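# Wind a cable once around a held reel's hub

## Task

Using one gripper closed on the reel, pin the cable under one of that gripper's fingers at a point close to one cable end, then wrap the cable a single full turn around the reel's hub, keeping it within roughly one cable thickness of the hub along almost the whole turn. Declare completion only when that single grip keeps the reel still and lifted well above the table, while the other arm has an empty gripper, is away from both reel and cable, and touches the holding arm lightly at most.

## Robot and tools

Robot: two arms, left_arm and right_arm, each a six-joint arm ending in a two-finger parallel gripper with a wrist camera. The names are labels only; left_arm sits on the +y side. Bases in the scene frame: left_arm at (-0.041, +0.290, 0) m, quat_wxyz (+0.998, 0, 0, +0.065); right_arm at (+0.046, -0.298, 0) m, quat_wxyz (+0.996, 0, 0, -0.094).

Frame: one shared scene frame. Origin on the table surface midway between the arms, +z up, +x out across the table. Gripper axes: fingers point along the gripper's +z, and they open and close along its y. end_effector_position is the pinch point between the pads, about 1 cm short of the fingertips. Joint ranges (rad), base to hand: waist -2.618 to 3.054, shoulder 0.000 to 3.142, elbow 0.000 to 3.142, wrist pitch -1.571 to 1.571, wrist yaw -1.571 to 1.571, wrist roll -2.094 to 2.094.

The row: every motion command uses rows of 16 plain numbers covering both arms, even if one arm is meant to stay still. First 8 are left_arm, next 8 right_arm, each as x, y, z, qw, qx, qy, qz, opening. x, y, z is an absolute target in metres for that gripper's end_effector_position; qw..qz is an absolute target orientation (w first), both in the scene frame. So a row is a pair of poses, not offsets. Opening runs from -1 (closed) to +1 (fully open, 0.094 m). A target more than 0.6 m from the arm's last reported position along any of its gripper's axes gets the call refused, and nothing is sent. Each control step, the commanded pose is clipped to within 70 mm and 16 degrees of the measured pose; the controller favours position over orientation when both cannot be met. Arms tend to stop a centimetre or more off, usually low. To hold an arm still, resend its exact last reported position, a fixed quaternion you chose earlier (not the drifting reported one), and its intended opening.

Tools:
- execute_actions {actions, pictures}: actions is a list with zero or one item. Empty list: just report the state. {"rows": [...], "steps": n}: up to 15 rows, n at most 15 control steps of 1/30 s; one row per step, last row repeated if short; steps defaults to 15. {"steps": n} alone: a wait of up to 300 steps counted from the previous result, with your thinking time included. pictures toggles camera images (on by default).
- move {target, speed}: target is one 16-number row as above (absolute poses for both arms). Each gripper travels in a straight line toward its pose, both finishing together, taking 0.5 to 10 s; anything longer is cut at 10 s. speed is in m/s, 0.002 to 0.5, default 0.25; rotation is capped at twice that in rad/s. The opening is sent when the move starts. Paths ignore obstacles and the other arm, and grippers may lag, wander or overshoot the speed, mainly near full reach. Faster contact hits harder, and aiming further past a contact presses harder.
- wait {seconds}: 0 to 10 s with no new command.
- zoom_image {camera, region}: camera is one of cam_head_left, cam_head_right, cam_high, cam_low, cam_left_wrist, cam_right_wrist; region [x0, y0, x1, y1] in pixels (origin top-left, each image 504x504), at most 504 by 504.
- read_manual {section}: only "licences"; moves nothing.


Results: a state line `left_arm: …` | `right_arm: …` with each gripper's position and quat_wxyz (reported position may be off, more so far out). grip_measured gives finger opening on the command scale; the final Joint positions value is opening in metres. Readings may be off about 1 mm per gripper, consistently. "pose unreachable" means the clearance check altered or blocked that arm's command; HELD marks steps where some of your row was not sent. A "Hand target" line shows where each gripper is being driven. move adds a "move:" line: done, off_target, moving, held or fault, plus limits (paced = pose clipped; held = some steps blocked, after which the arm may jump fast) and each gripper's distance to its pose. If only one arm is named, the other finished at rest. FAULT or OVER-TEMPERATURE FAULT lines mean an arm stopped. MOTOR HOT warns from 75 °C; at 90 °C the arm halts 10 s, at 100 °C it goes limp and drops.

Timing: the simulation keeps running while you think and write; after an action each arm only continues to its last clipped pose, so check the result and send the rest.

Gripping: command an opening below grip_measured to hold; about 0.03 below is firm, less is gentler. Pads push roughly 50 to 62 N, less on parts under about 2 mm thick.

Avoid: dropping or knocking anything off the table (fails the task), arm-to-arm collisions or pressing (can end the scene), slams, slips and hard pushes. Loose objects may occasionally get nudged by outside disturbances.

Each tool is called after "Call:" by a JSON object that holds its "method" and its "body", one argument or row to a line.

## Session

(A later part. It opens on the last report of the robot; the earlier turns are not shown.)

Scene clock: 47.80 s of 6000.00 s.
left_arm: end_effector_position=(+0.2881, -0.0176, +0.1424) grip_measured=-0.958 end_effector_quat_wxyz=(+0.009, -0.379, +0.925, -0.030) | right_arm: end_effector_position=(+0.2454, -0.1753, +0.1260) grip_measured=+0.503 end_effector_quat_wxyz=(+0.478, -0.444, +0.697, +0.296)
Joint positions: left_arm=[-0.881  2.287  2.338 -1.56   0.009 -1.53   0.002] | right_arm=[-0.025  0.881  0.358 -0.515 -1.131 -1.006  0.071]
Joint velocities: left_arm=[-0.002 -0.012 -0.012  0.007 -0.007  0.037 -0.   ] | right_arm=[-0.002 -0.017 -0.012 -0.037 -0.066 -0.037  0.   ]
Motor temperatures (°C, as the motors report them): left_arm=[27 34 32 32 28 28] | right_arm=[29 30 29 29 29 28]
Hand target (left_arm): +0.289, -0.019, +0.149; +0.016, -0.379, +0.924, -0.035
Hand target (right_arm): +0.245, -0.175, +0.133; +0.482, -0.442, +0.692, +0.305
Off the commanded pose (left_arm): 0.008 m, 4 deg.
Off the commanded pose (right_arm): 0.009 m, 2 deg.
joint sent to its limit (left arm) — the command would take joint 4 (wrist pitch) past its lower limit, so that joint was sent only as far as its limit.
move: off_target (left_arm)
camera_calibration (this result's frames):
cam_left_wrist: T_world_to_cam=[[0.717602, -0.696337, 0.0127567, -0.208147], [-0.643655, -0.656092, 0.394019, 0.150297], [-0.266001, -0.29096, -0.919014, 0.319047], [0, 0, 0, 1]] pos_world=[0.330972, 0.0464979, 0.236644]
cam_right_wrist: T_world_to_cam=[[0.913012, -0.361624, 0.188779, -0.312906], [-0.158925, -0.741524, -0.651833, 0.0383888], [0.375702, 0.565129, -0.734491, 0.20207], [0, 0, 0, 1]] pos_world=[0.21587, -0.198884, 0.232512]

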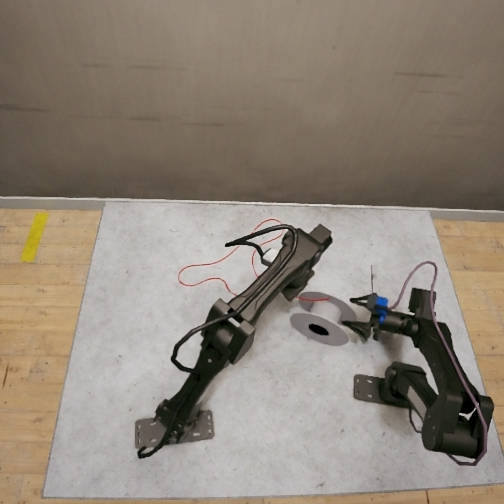

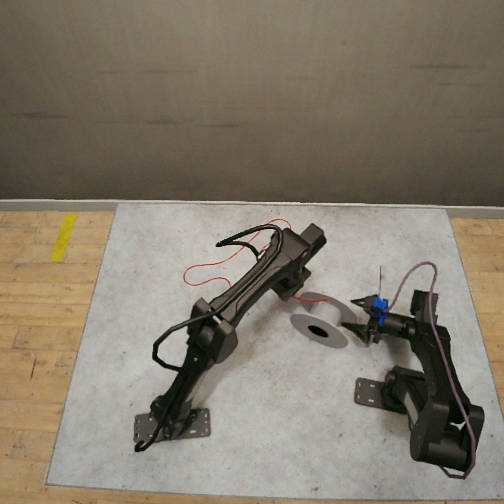

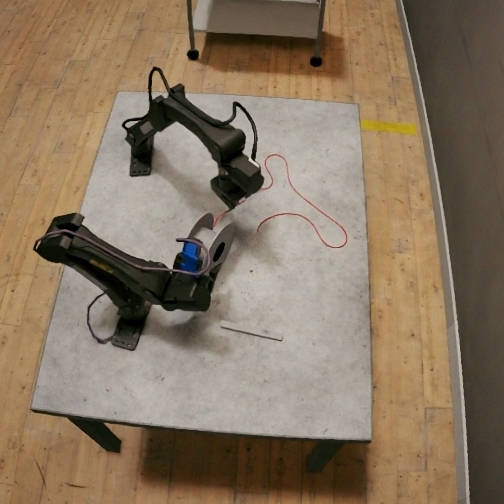

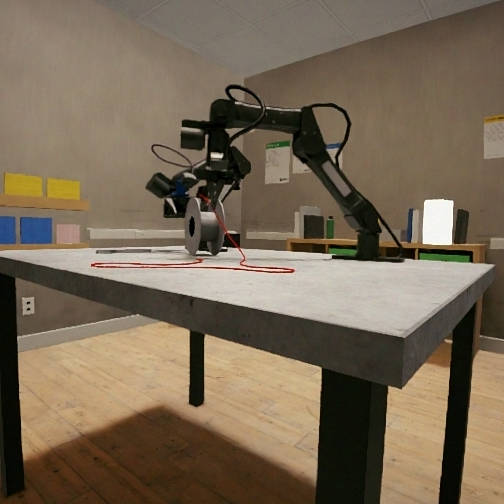

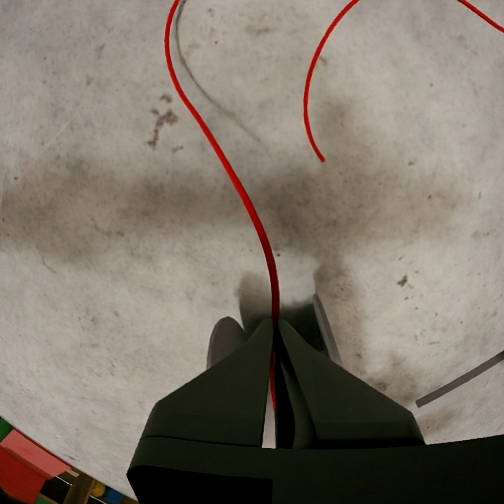

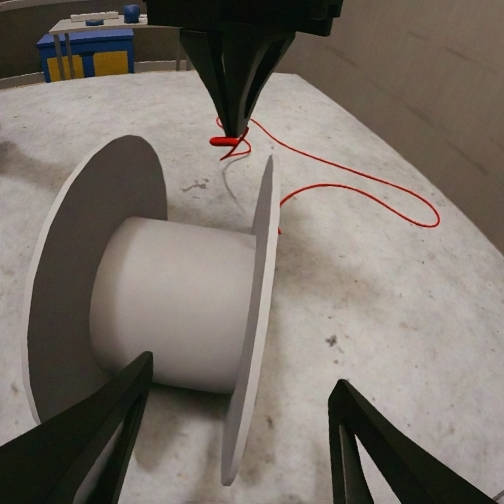

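Call:
{"method": "move", "body": {
  "target": [0.32,0.1,0.012,0,-0.42,0.907,0,-1,0.245,-0.175,0.135,0.484,-0.44,0.691,0.308,0.5],
  "speed": 0.2
}}

Call:
{"method": "move", "body": {
  "target": [0.326,0.112,0.008,0,-0.42,0.907,0,0,0.245,-0.175,0.135,0.484,-0.44,0.691,0.308,0.5],
  "speed": 0.03
}}

Call:
{"method": "move", "body": {
  "target": [0.326,0.112,0.008,0,-0.42,0.907,0,-1,0.245,-0.175,0.135,0.484,-0.44,0.691,0.308,0.5]
}}

Call:
{"method": "move", "body": {
  "target": [0.3,0.03,0.19,0.03,-0.42,0.9,-0.08,-1,0.245,-0.175,0.135,0.484,-0.44,0.691,0.308,0.5],
  "speed": 0.2
}}

Scene clock: 66.87 s of 6000.00 s.
left_arm: end_effector_position=(+0.3202, +0.0987, +0.0121) grip_measured=-0.958 end_effector_quat_wxyz=(-0.009, -0.423, +0.906, +0.005) | right_arm: end_effector_position=(+0.2445, -0.1746, +0.1266) grip_measured=+0.503 end_effector_quat_wxyz=(+0.479, -0.445, +0.695, +0.299)
Joint positions: left_arm=[-0.616  2.185  1.648 -1.053  0.008 -1.36   0.002] | right_arm=[-0.025  0.881  0.358 -0.519 -1.138 -1.011  0.071]
Joint velocities: left_arm=[-0.002  0.007  0.017  0.022 -0.037  0.022  0.   ] | right_arm=[ 0.002  0.017 -0.002  0.007  0.022 -0.022 -0.002]
Motor temperatures (°C, as the motors report them): left_arm=[27 35 32 31 28 28] | right_arm=[29 29 30 29 30 28]
Hand target (left_arm): +0.323, +0.099, +0.012; +0.000, -0.421, +0.907, -0.001
Hand target (right_arm): +0.245, -0.175, +0.135; +0.484, -0.440, +0.691, +0.307
Off the commanded pose (left_arm): 0.001 m, 1 deg.
Off the commanded pose (right_arm): 0.008 m, 1 deg.
After step 180, 11.63 s passed at rest.
move: done
camera_calibration (this result's frames):
cam_left_wrist: T_world_to_cam=[[0.778354, -0.624233, -0.0670673, -0.174177], [-0.553126, -0.732357, 0.397121, 0.277129], [-0.297013, -0.272004, -0.915312, 0.249672], [0, 0, 0, 1]] pos_world=[0.363015, 0.162142, 0.106793]
cam_right_wrist: T_world_to_cam=[[0.914528, -0.358024, 0.188303, -0.311642], [-0.154428, -0.739231, -0.655507, 0.0389228], [0.373886, 0.5704, -0.731336, 0.203478], [0, 0, 0, 1]] pos_world=[0.214938, -0.198866, 0.233008]

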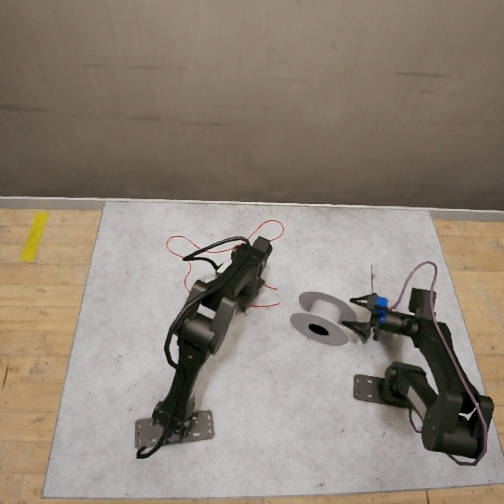

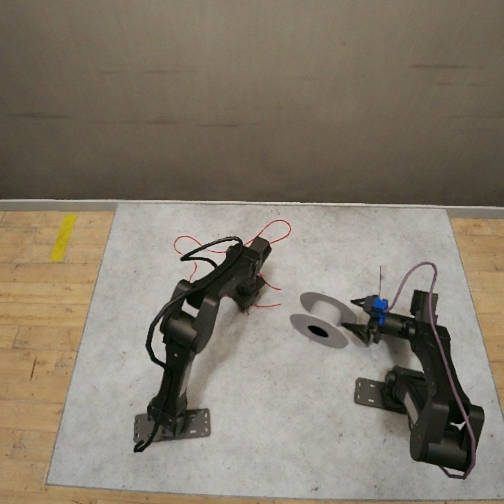

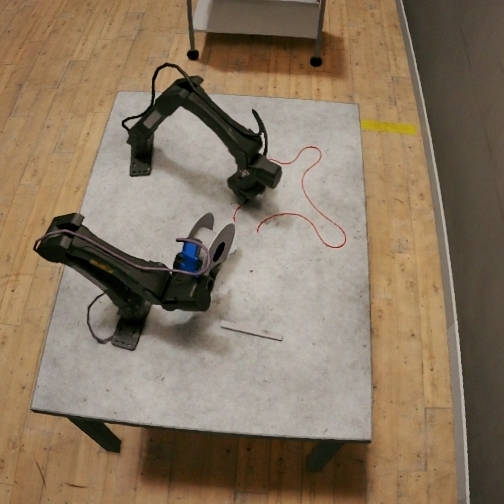

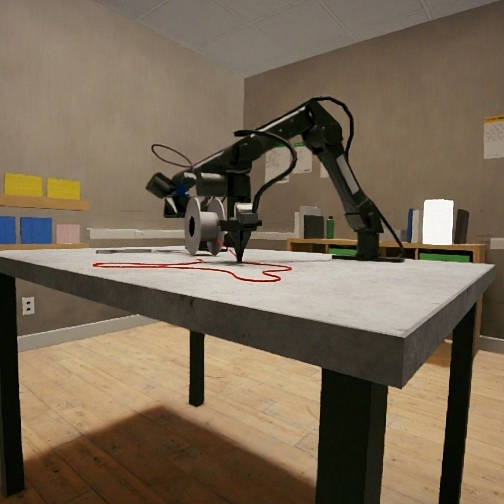

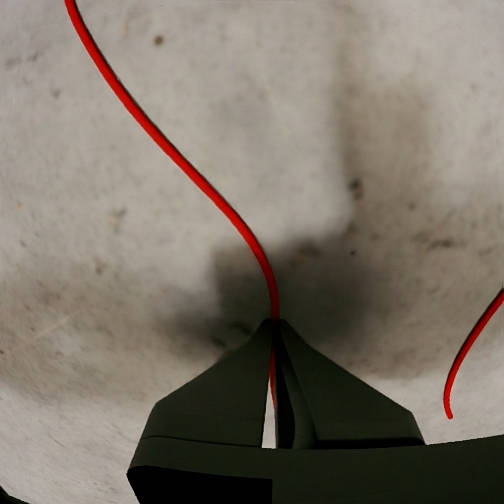

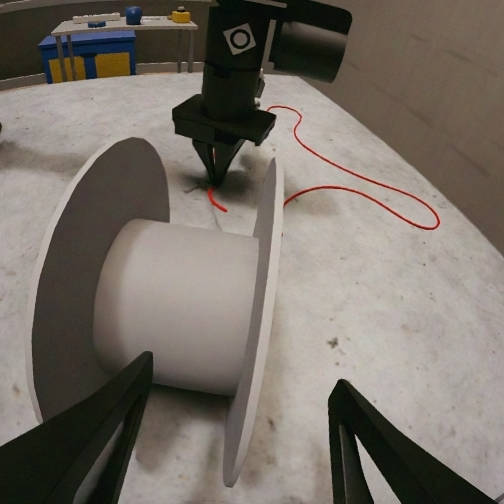

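Scene clock: 67.60 s of 6000.00 s.
left_arm: end_effector_position=(+0.3252, +0.1023, +0.0115) grip_measured=-0.003 end_effector_quat_wxyz=(-0.007, -0.416, +0.909, -0.005) | right_arm: end_effector_position=(+0.2445, -0.1746, +0.1266) grip_measured=+0.503 end_effector_quat_wxyz=(+0.479, -0.445, +0.695, +0.299)
Joint positions: left_arm=[-0.599  2.179  1.636 -1.029  0.017 -1.327  0.047] | right_arm=[-0.025  0.881  0.358 -0.519 -1.138 -1.011  0.071]
Joint velocities: left_arm=[-0.007 -0.007  0.007 -0.037 -0.022 -0.051 -0.001] | right_arm=[ 0.002  0.012  0.007  0.022  0.037  0.007 -0.001]
Motor temperatures (°C, as the motors report them): left_arm=[27 35 32 31 28 28] | right_arm=[29 29 30 29 30 28]
Hand target (left_arm): +0.326, +0.112, +0.008; -0.000, -0.420, +0.907, +0.000
Hand target (right_arm): +0.245, -0.175, +0.135; +0.484, -0.440, +0.691, +0.307
Off the commanded pose (left_arm): 0.010 m, 1 deg.
Off the commanded pose (right_arm): 0.008 m, 1 deg.
move: done
camera_calibration (this result's frames):
cam_left_wrist: T_world_to_cam=[[0.769248, -0.637193, -0.0473624, -0.171794], [-0.569302, -0.717164, 0.401959, 0.286473], [-0.290092, -0.282242, -0.914432, 0.250359], [0, 0, 0, 1]] pos_world=[0.367869, 0.166644, 0.105649]
cam_right_wrist: T_world_to_cam=[[0.914528, -0.358024, 0.188303, -0.311642], [-0.154428, -0.739231, -0.655507, 0.0389228], [0.373886, 0.5704, -0.731336, 0.203478], [0, 0, 0, 1]] pos_world=[0.214938, -0.198866, 0.233008]

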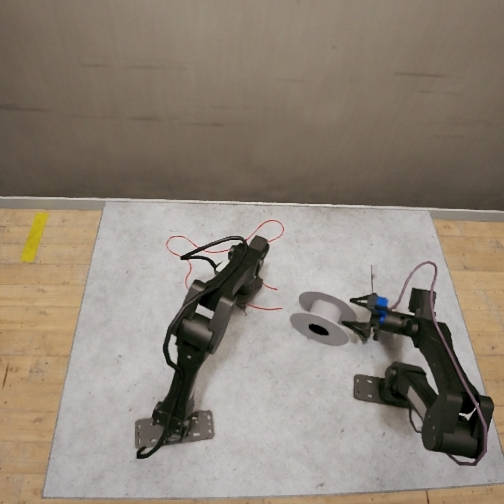

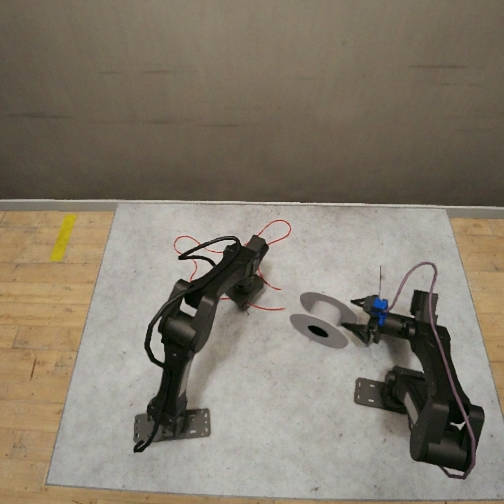

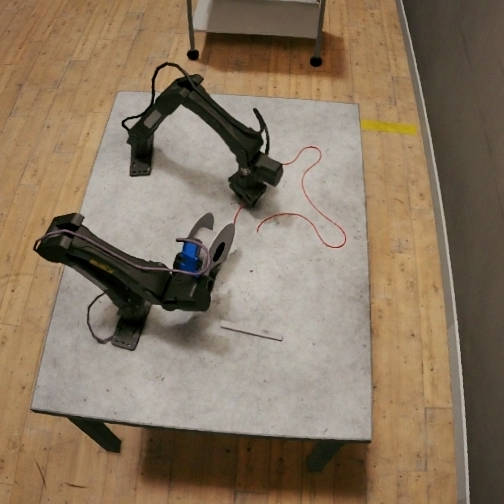

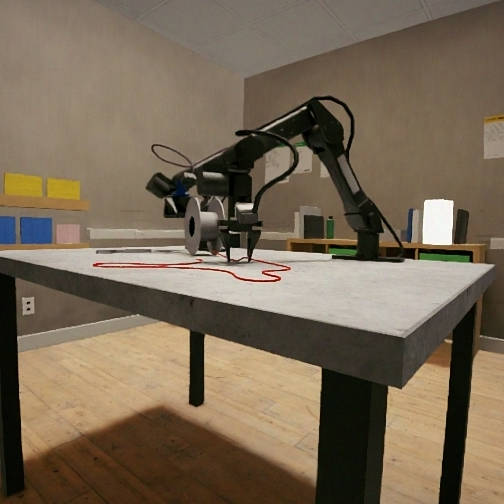

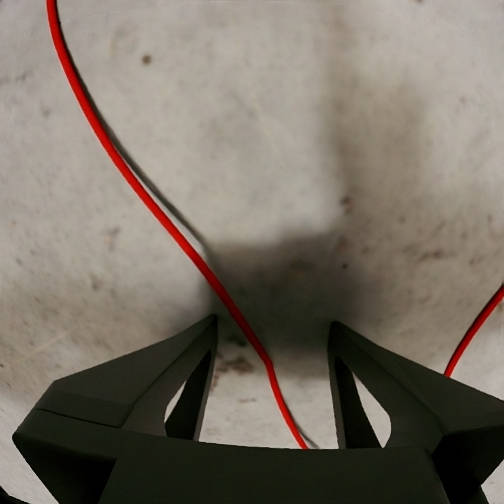

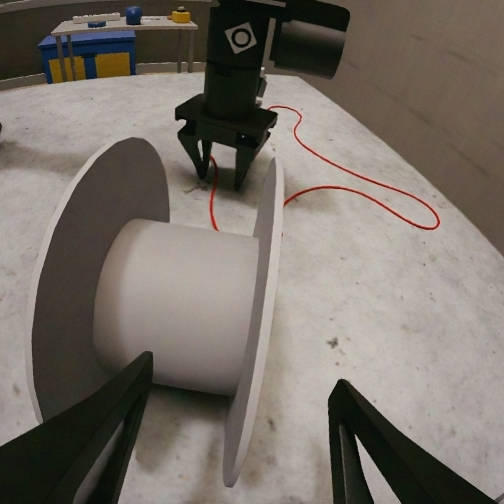

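Scene clock: 68.30 s of 6000.00 s.
left_arm: end_effector_position=(+0.3269, +0.1014, +0.0115) grip_measured=-0.952 end_effector_quat_wxyz=(-0.005, -0.416, +0.909, -0.008) | right_arm: end_effector_position=(+0.2445, -0.1746, +0.1266) grip_measured=+0.503 end_effector_quat_wxyz=(+0.479, -0.445, +0.695, +0.299)
Joint positions: left_arm=[-0.599  2.179  1.636 -1.021  0.017 -1.327  0.002] | right_arm=[-0.025  0.881  0.358 -0.519 -1.137 -1.011  0.071]
Joint velocities: left_arm=[ 0.002 -0.002 -0.022  0.125 -0.051  0.051  0.   ] | right_arm=[-0.007 -0.017 -0.002 -0.022 -0.066  0.007 -0.001]
Motor temperatures (°C, as the motors report them): left_arm=[27 35 32 31 28 28] | right_arm=[29 29 30 29 30 28]
Hand target (left_arm): +0.326, +0.112, +0.008; -0.000, -0.420, +0.907, +0.000
Hand target (right_arm): +0.245, -0.175, +0.135; +0.484, -0.440, +0.691, +0.307
Off the commanded pose (left_arm): 0.011 m, 1 deg.
Off the commanded pose (right_arm): 0.008 m, 1 deg.
move: off_target (left_arm)
camera_calibration (this result's frames):
cam_left_wrist: T_world_to_cam=[[0.769536, -0.637359, -0.0398444, -0.173821], [-0.571965, -0.715643, 0.400888, 0.287487], [-0.284024, -0.285708, -0.91526, 0.248963], [0, 0, 0, 1]] pos_world=[0.368905, 0.166083, 0.10569]
cam_right_wrist: T_world_to_cam=[[0.914472, -0.358139, 0.188354, -0.311679], [-0.154616, -0.739412, -0.655258, 0.038849], [0.373945, 0.570093, -0.731546, 0.203408], [0, 0, 0, 1]] pos_world=[0.214966, -0.19886, 0.232964]

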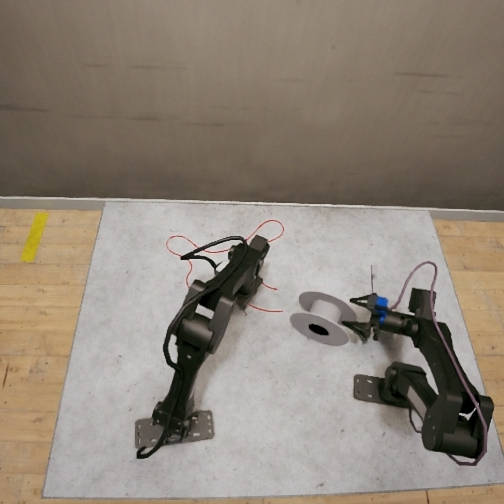

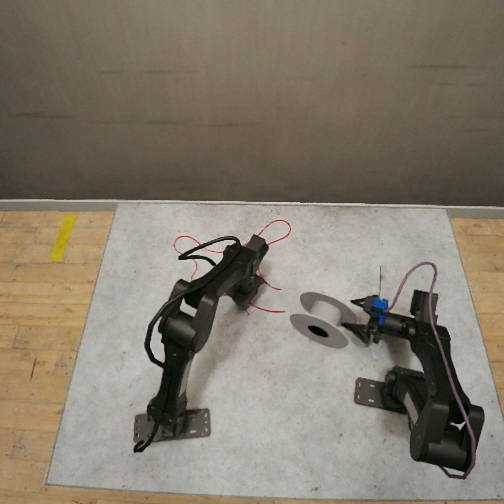

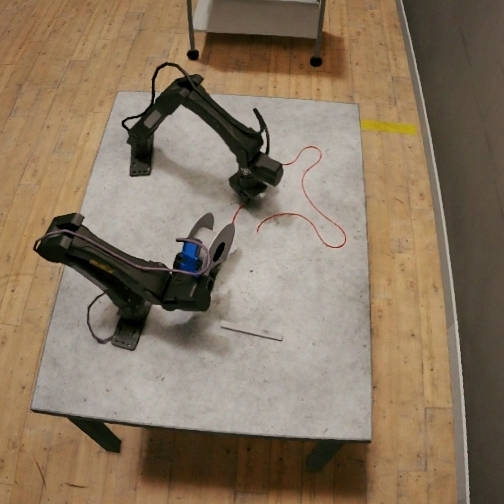

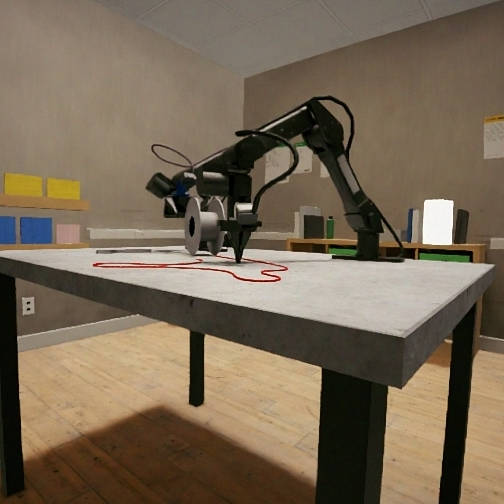

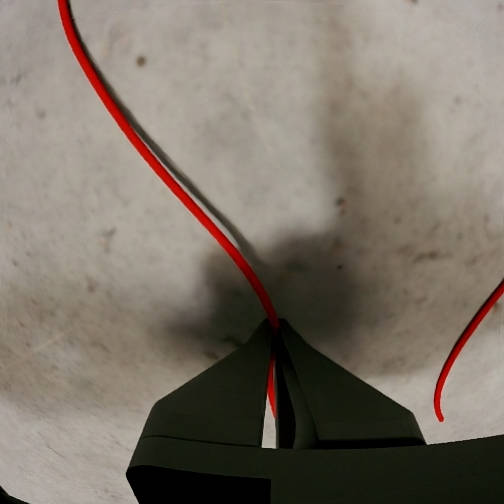

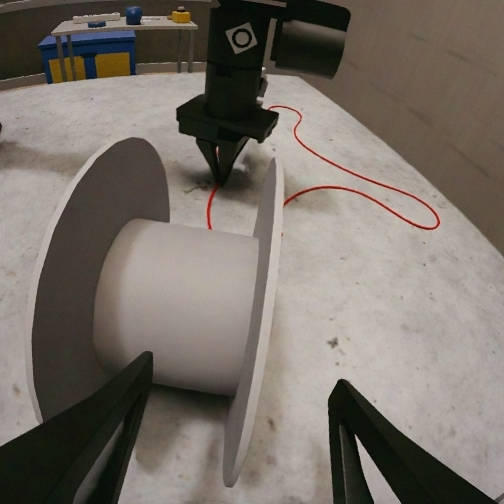

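Scene clock: 70.00 s of 6000.00 s.
left_arm: end_effector_position=(+0.2981, +0.0322, +0.1873) grip_measured=-0.952 end_effector_quat_wxyz=(+0.028, -0.420, +0.903, -0.081) | right_arm: end_effector_position=(+0.2445, -0.1746, +0.1267) grip_measured=+0.503 end_effector_quat_wxyz=(+0.479, -0.445, +0.695, +0.299)
Joint positions: left_arm=[-0.771  2.063  2.149 -1.486  0.027 -1.515  0.002] | right_arm=[-0.025  0.881  0.358 -0.519 -1.138 -1.011  0.071]
Joint velocities: left_arm=[-0.007 -0.022 -0.007  0.051 -0.037 -0.007 -0.   ] | right_arm=[ 0.002 -0.007  0.007 -0.022 -0.007 -0.051 -0.   ]
Motor temperatures (°C, as the motors report them): left_arm=[27 35 32 31 28 28] | right_arm=[29 29 30 29 30 28]
Hand target (left_arm): +0.298, +0.031, +0.190; +0.030, -0.421, +0.903, -0.080
Hand target (right_arm): +0.245, -0.175, +0.135; +0.484, -0.440, +0.691, +0.308
Off the commanded pose (left_arm): 0.004 m, 0 deg.
Off the commanded pose (right_arm): 0.008 m, 1 deg.
move: done
camera_calibration (this result's frames):
cam_left_wrist: T_world_to_cam=[[0.773545, -0.622063, 0.121098, -0.220646], [-0.610947, -0.681195, 0.403382, 0.161074], [-0.168438, -0.386019, -0.906983, 0.349148], [0, 0, 0, 1]] pos_world=[0.327897, 0.107245, 0.278416]
cam_right_wrist: T_world_to_cam=[[0.914584, -0.357908, 0.188251, -0.311604], [-0.15424, -0.73905, -0.655755, 0.0389965], [0.373827, 0.570707, -0.731127, 0.203547], [0, 0, 0, 1]] pos_world=[0.214911, -0.198871, 0.233051]

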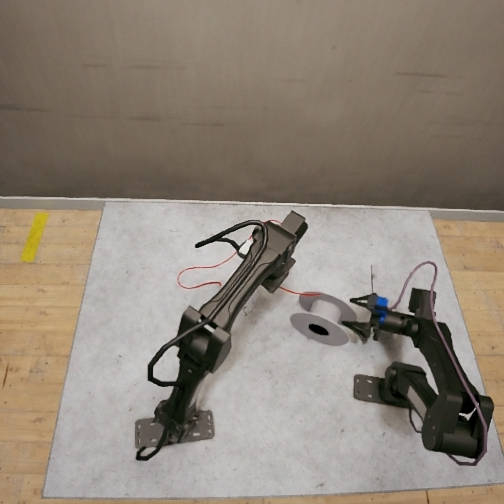

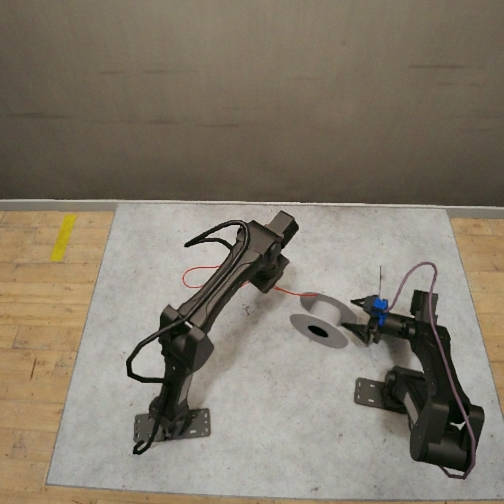

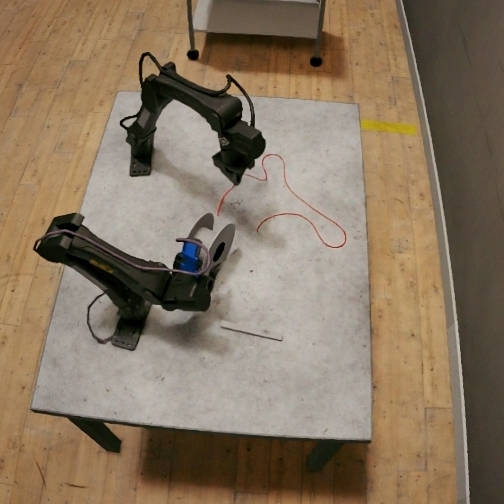

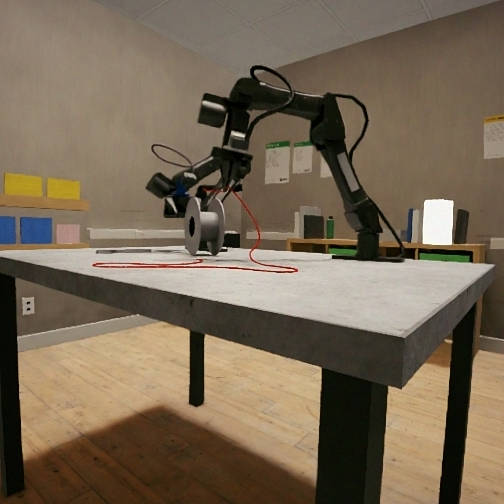

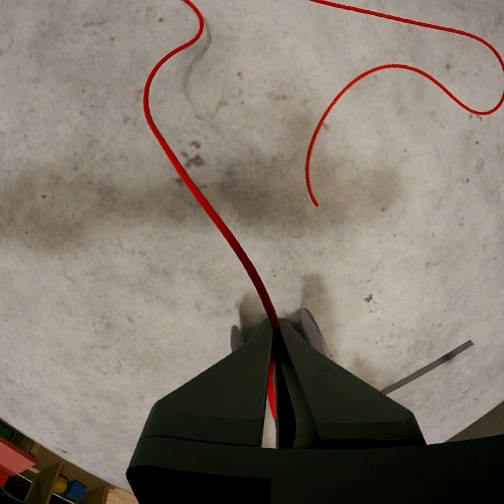

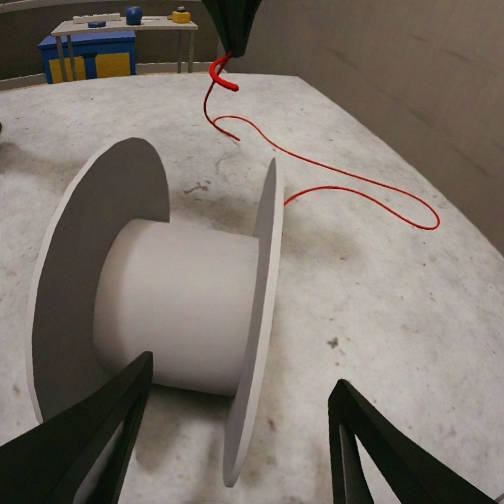

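Call:
{"method": "execute_actions", "body": {
  "actions": []
}}

Call:
{"method": "move", "body": {
  "target": [0.285,-0.05,0.18,0.03,-0.42,0.9,-0.08,-1,0.245,-0.175,0.135,0.484,-0.44,0.691,0.308,0.5],
  "speed": 0.1
}}

Scene clock: 82.87 s of 6000.00 s.
left_arm: end_effector_position=(+0.2978, +0.0324, +0.1874) grip_measured=-0.952 end_effector_quat_wxyz=(+0.028, -0.420, +0.903, -0.081) | right_arm: end_effector_position=(+0.2445, -0.1746, +0.1267) grip_measured=+0.503 end_effector_quat_wxyz=(+0.479, -0.445, +0.695, +0.299)
Joint positions: left_arm=[-0.771  2.063  2.149 -1.488  0.027 -1.515  0.002] | right_arm=[-0.025  0.881  0.358 -0.519 -1.138 -1.011  0.071]
Joint velocities: left_arm=[-0.017 -0.002 -0.012  0.007 -0.051 -0.007 -0.001] | right_arm=[-0.002  0.007 -0.002 -0.037 -0.007 -0.051 -0.001]
Motor temperatures (°C, as the motors report them): left_arm=[27 34 32 31 28 28] | right_arm=[29 29 30 29 30 28]
Hand target (left_arm): +0.298, +0.031, +0.190; +0.030, -0.421, +0.903, -0.080
Hand target (right_arm): +0.245, -0.175, +0.135; +0.484, -0.440, +0.691, +0.308
Off the commanded pose (left_arm): 0.004 m, 0 deg.
Off the commanded pose (right_arm): 0.008 m, 1 deg.
Steps of this call (steps 1 to 180: nothing new was sent; then 6.87 s passed at rest). Readings (end_effector_position):
1: left_arm (+0.2981, +0.0322, +0.1873) | right_arm (+0.2445, -0.1746, +0.1267)
2: left_arm (+0.2980, +0.0323, +0.1874) | right_arm (+0.2445, -0.1746, +0.1267)
4: left_arm (+0.2980, +0.0323, +0.1874) | right_arm (+0.2445, -0.1746, +0.1267)
8: left_arm (+0.2979, +0.0324, +0.1872) | right_arm (+0.2445, -0.1746, +0.1267)
180: the state above
camera_calibration (this result's frames):
cam_left_wrist: T_world_to_cam=[[0.773895, -0.62185, 0.119954, -0.220157], [-0.610302, -0.681682, 0.403535, 0.1608], [-0.169167, -0.385502, -0.907067, 0.349485], [0, 0, 0, 1]] pos_world=[0.327636, 0.107437, 0.278527]
cam_right_wrist: T_world_to_cam=[[0.914584, -0.357908, 0.188251, -0.311604], [-0.15424, -0.73905, -0.655755, 0.0389965], [0.373827, 0.570707, -0.731127, 0.203547], [0, 0, 0, 1]] pos_world=[0.214911, -0.198871, 0.233051]

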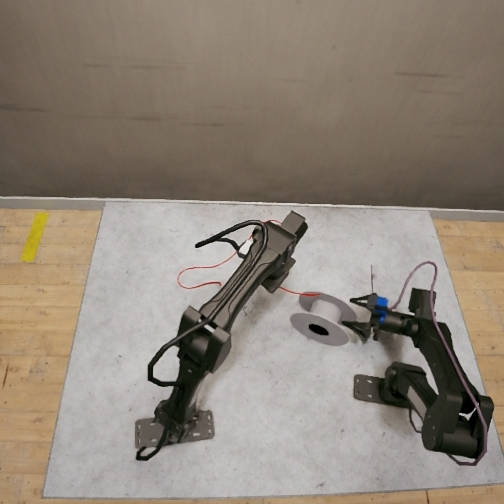

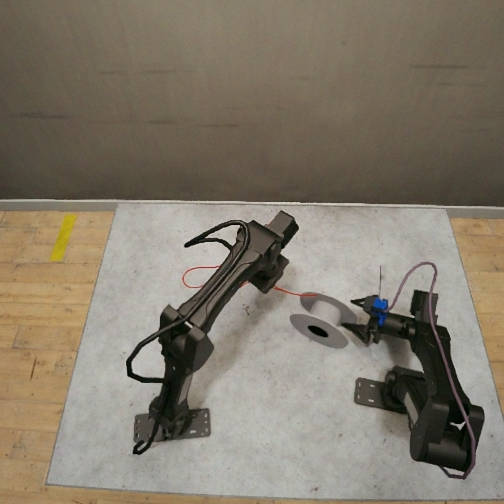

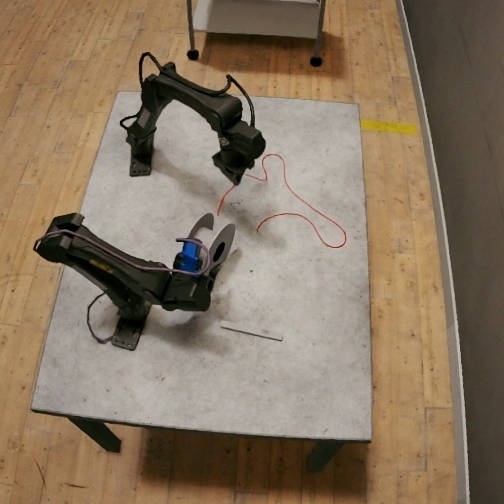

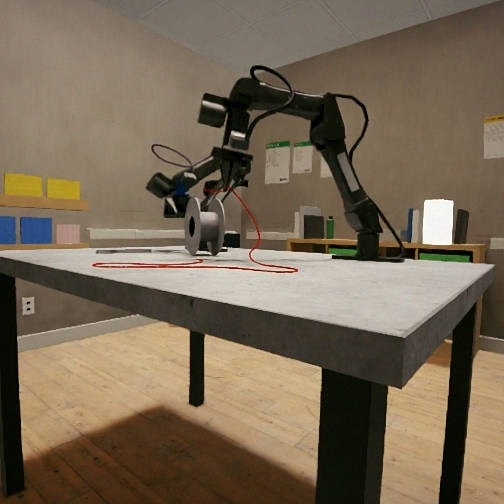

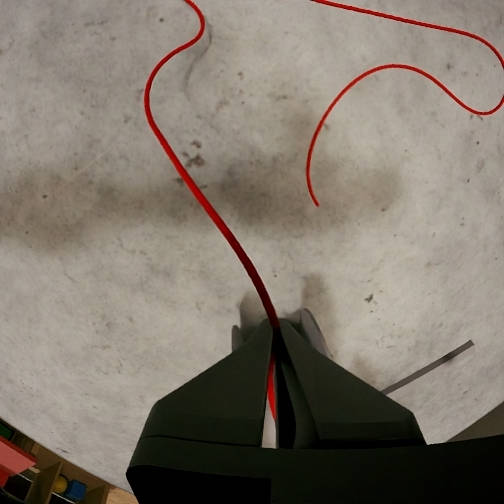

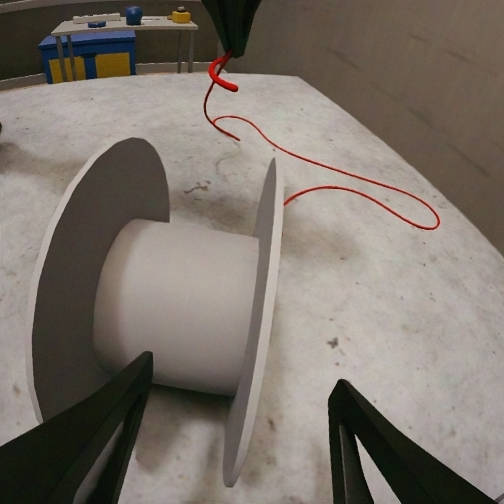

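Scene clock: 84.13 s of 6000.00 s.
left_arm: end_effector_position=(+0.2824, -0.0498, +0.1745) grip_measured=-0.952 end_effector_quat_wxyz=(+0.027, -0.419, +0.903, -0.088) | right_arm: end_effector_position=(+0.2445, -0.1746, +0.1266) grip_measured=+0.503 end_effector_quat_wxyz=(+0.479, -0.445, +0.695, +0.299)
Joint positions: left_arm=[-0.941  2.281  2.449 -1.555  0.005 -1.679  0.002] | right_arm=[-0.025  0.881  0.358 -0.519 -1.138 -1.011  0.071]
Joint velocities: left_arm=[ 0.007  0.007 -0.002 -0.007 -0.007  0.007  0.   ] | right_arm=[ 0.007  0.002 -0.002  0.007  0.007 -0.125  0.   ]
Motor temperatures (°C, as the motors report them): left_arm=[27 34 32 31 28 28] | right_arm=[29 29 30 29 30 28]
Hand target (left_arm): +0.283, -0.049, +0.179; +0.033, -0.421, +0.902, -0.088
Hand target (right_arm): +0.245, -0.175, +0.135; +0.484, -0.440, +0.691, +0.307
Off the commanded pose (left_arm): 0.006 m, 1 deg.
Off the commanded pose (right_arm): 0.008 m, 1 deg.
joint sent to its limit (left arm) — the command would take joint 4 (wrist pitch) past its lower limit, so that joint was sent only as far as its limit.
move: done
camera_calibration (this result's frames):
cam_left_wrist: T_world_to_cam=[[0.771141, -0.623051, 0.130956, -0.259016], [-0.614342, -0.674202, 0.40992, 0.100943], [-0.16711, -0.396558, -0.902671, 0.301651], [0, 0, 0, 1]] pos_world=[0.31216, 0.0262977, 0.264833]
cam_right_wrist: T_world_to_cam=[[0.914528, -0.358024, 0.188303, -0.311642], [-0.154428, -0.739231, -0.655507, 0.0389228], [0.373886, 0.5704, -0.731336, 0.203478], [0, 0, 0, 1]] pos_world=[0.214938, -0.198866, 0.233008]

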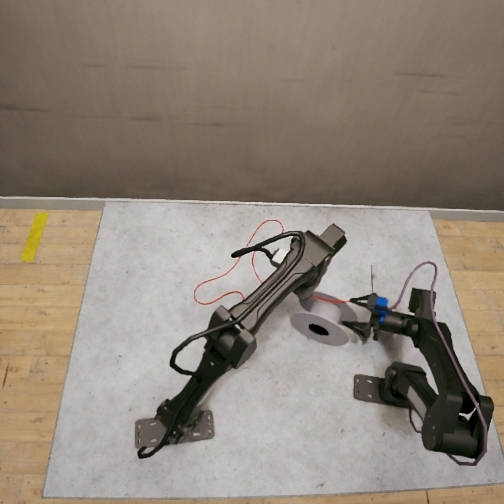

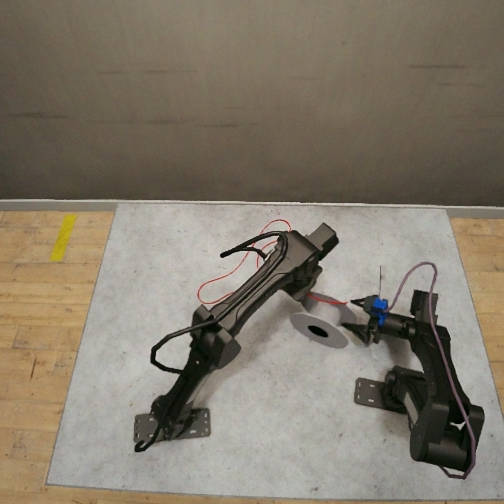

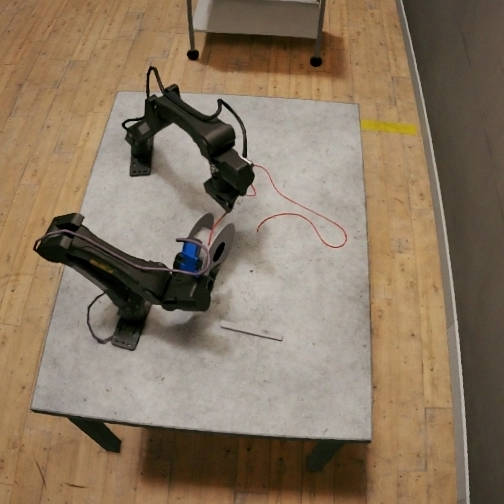

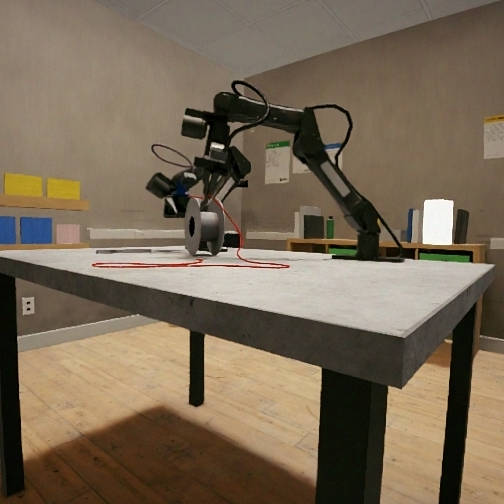

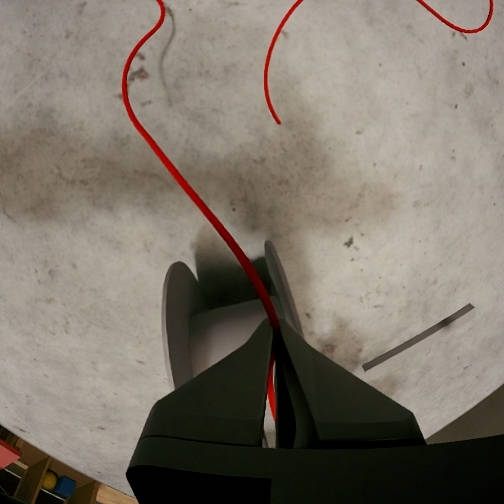

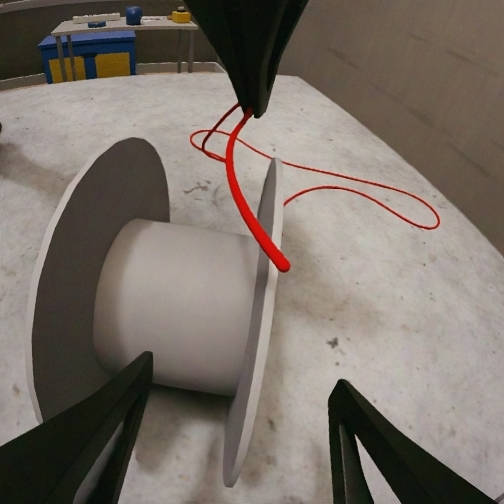

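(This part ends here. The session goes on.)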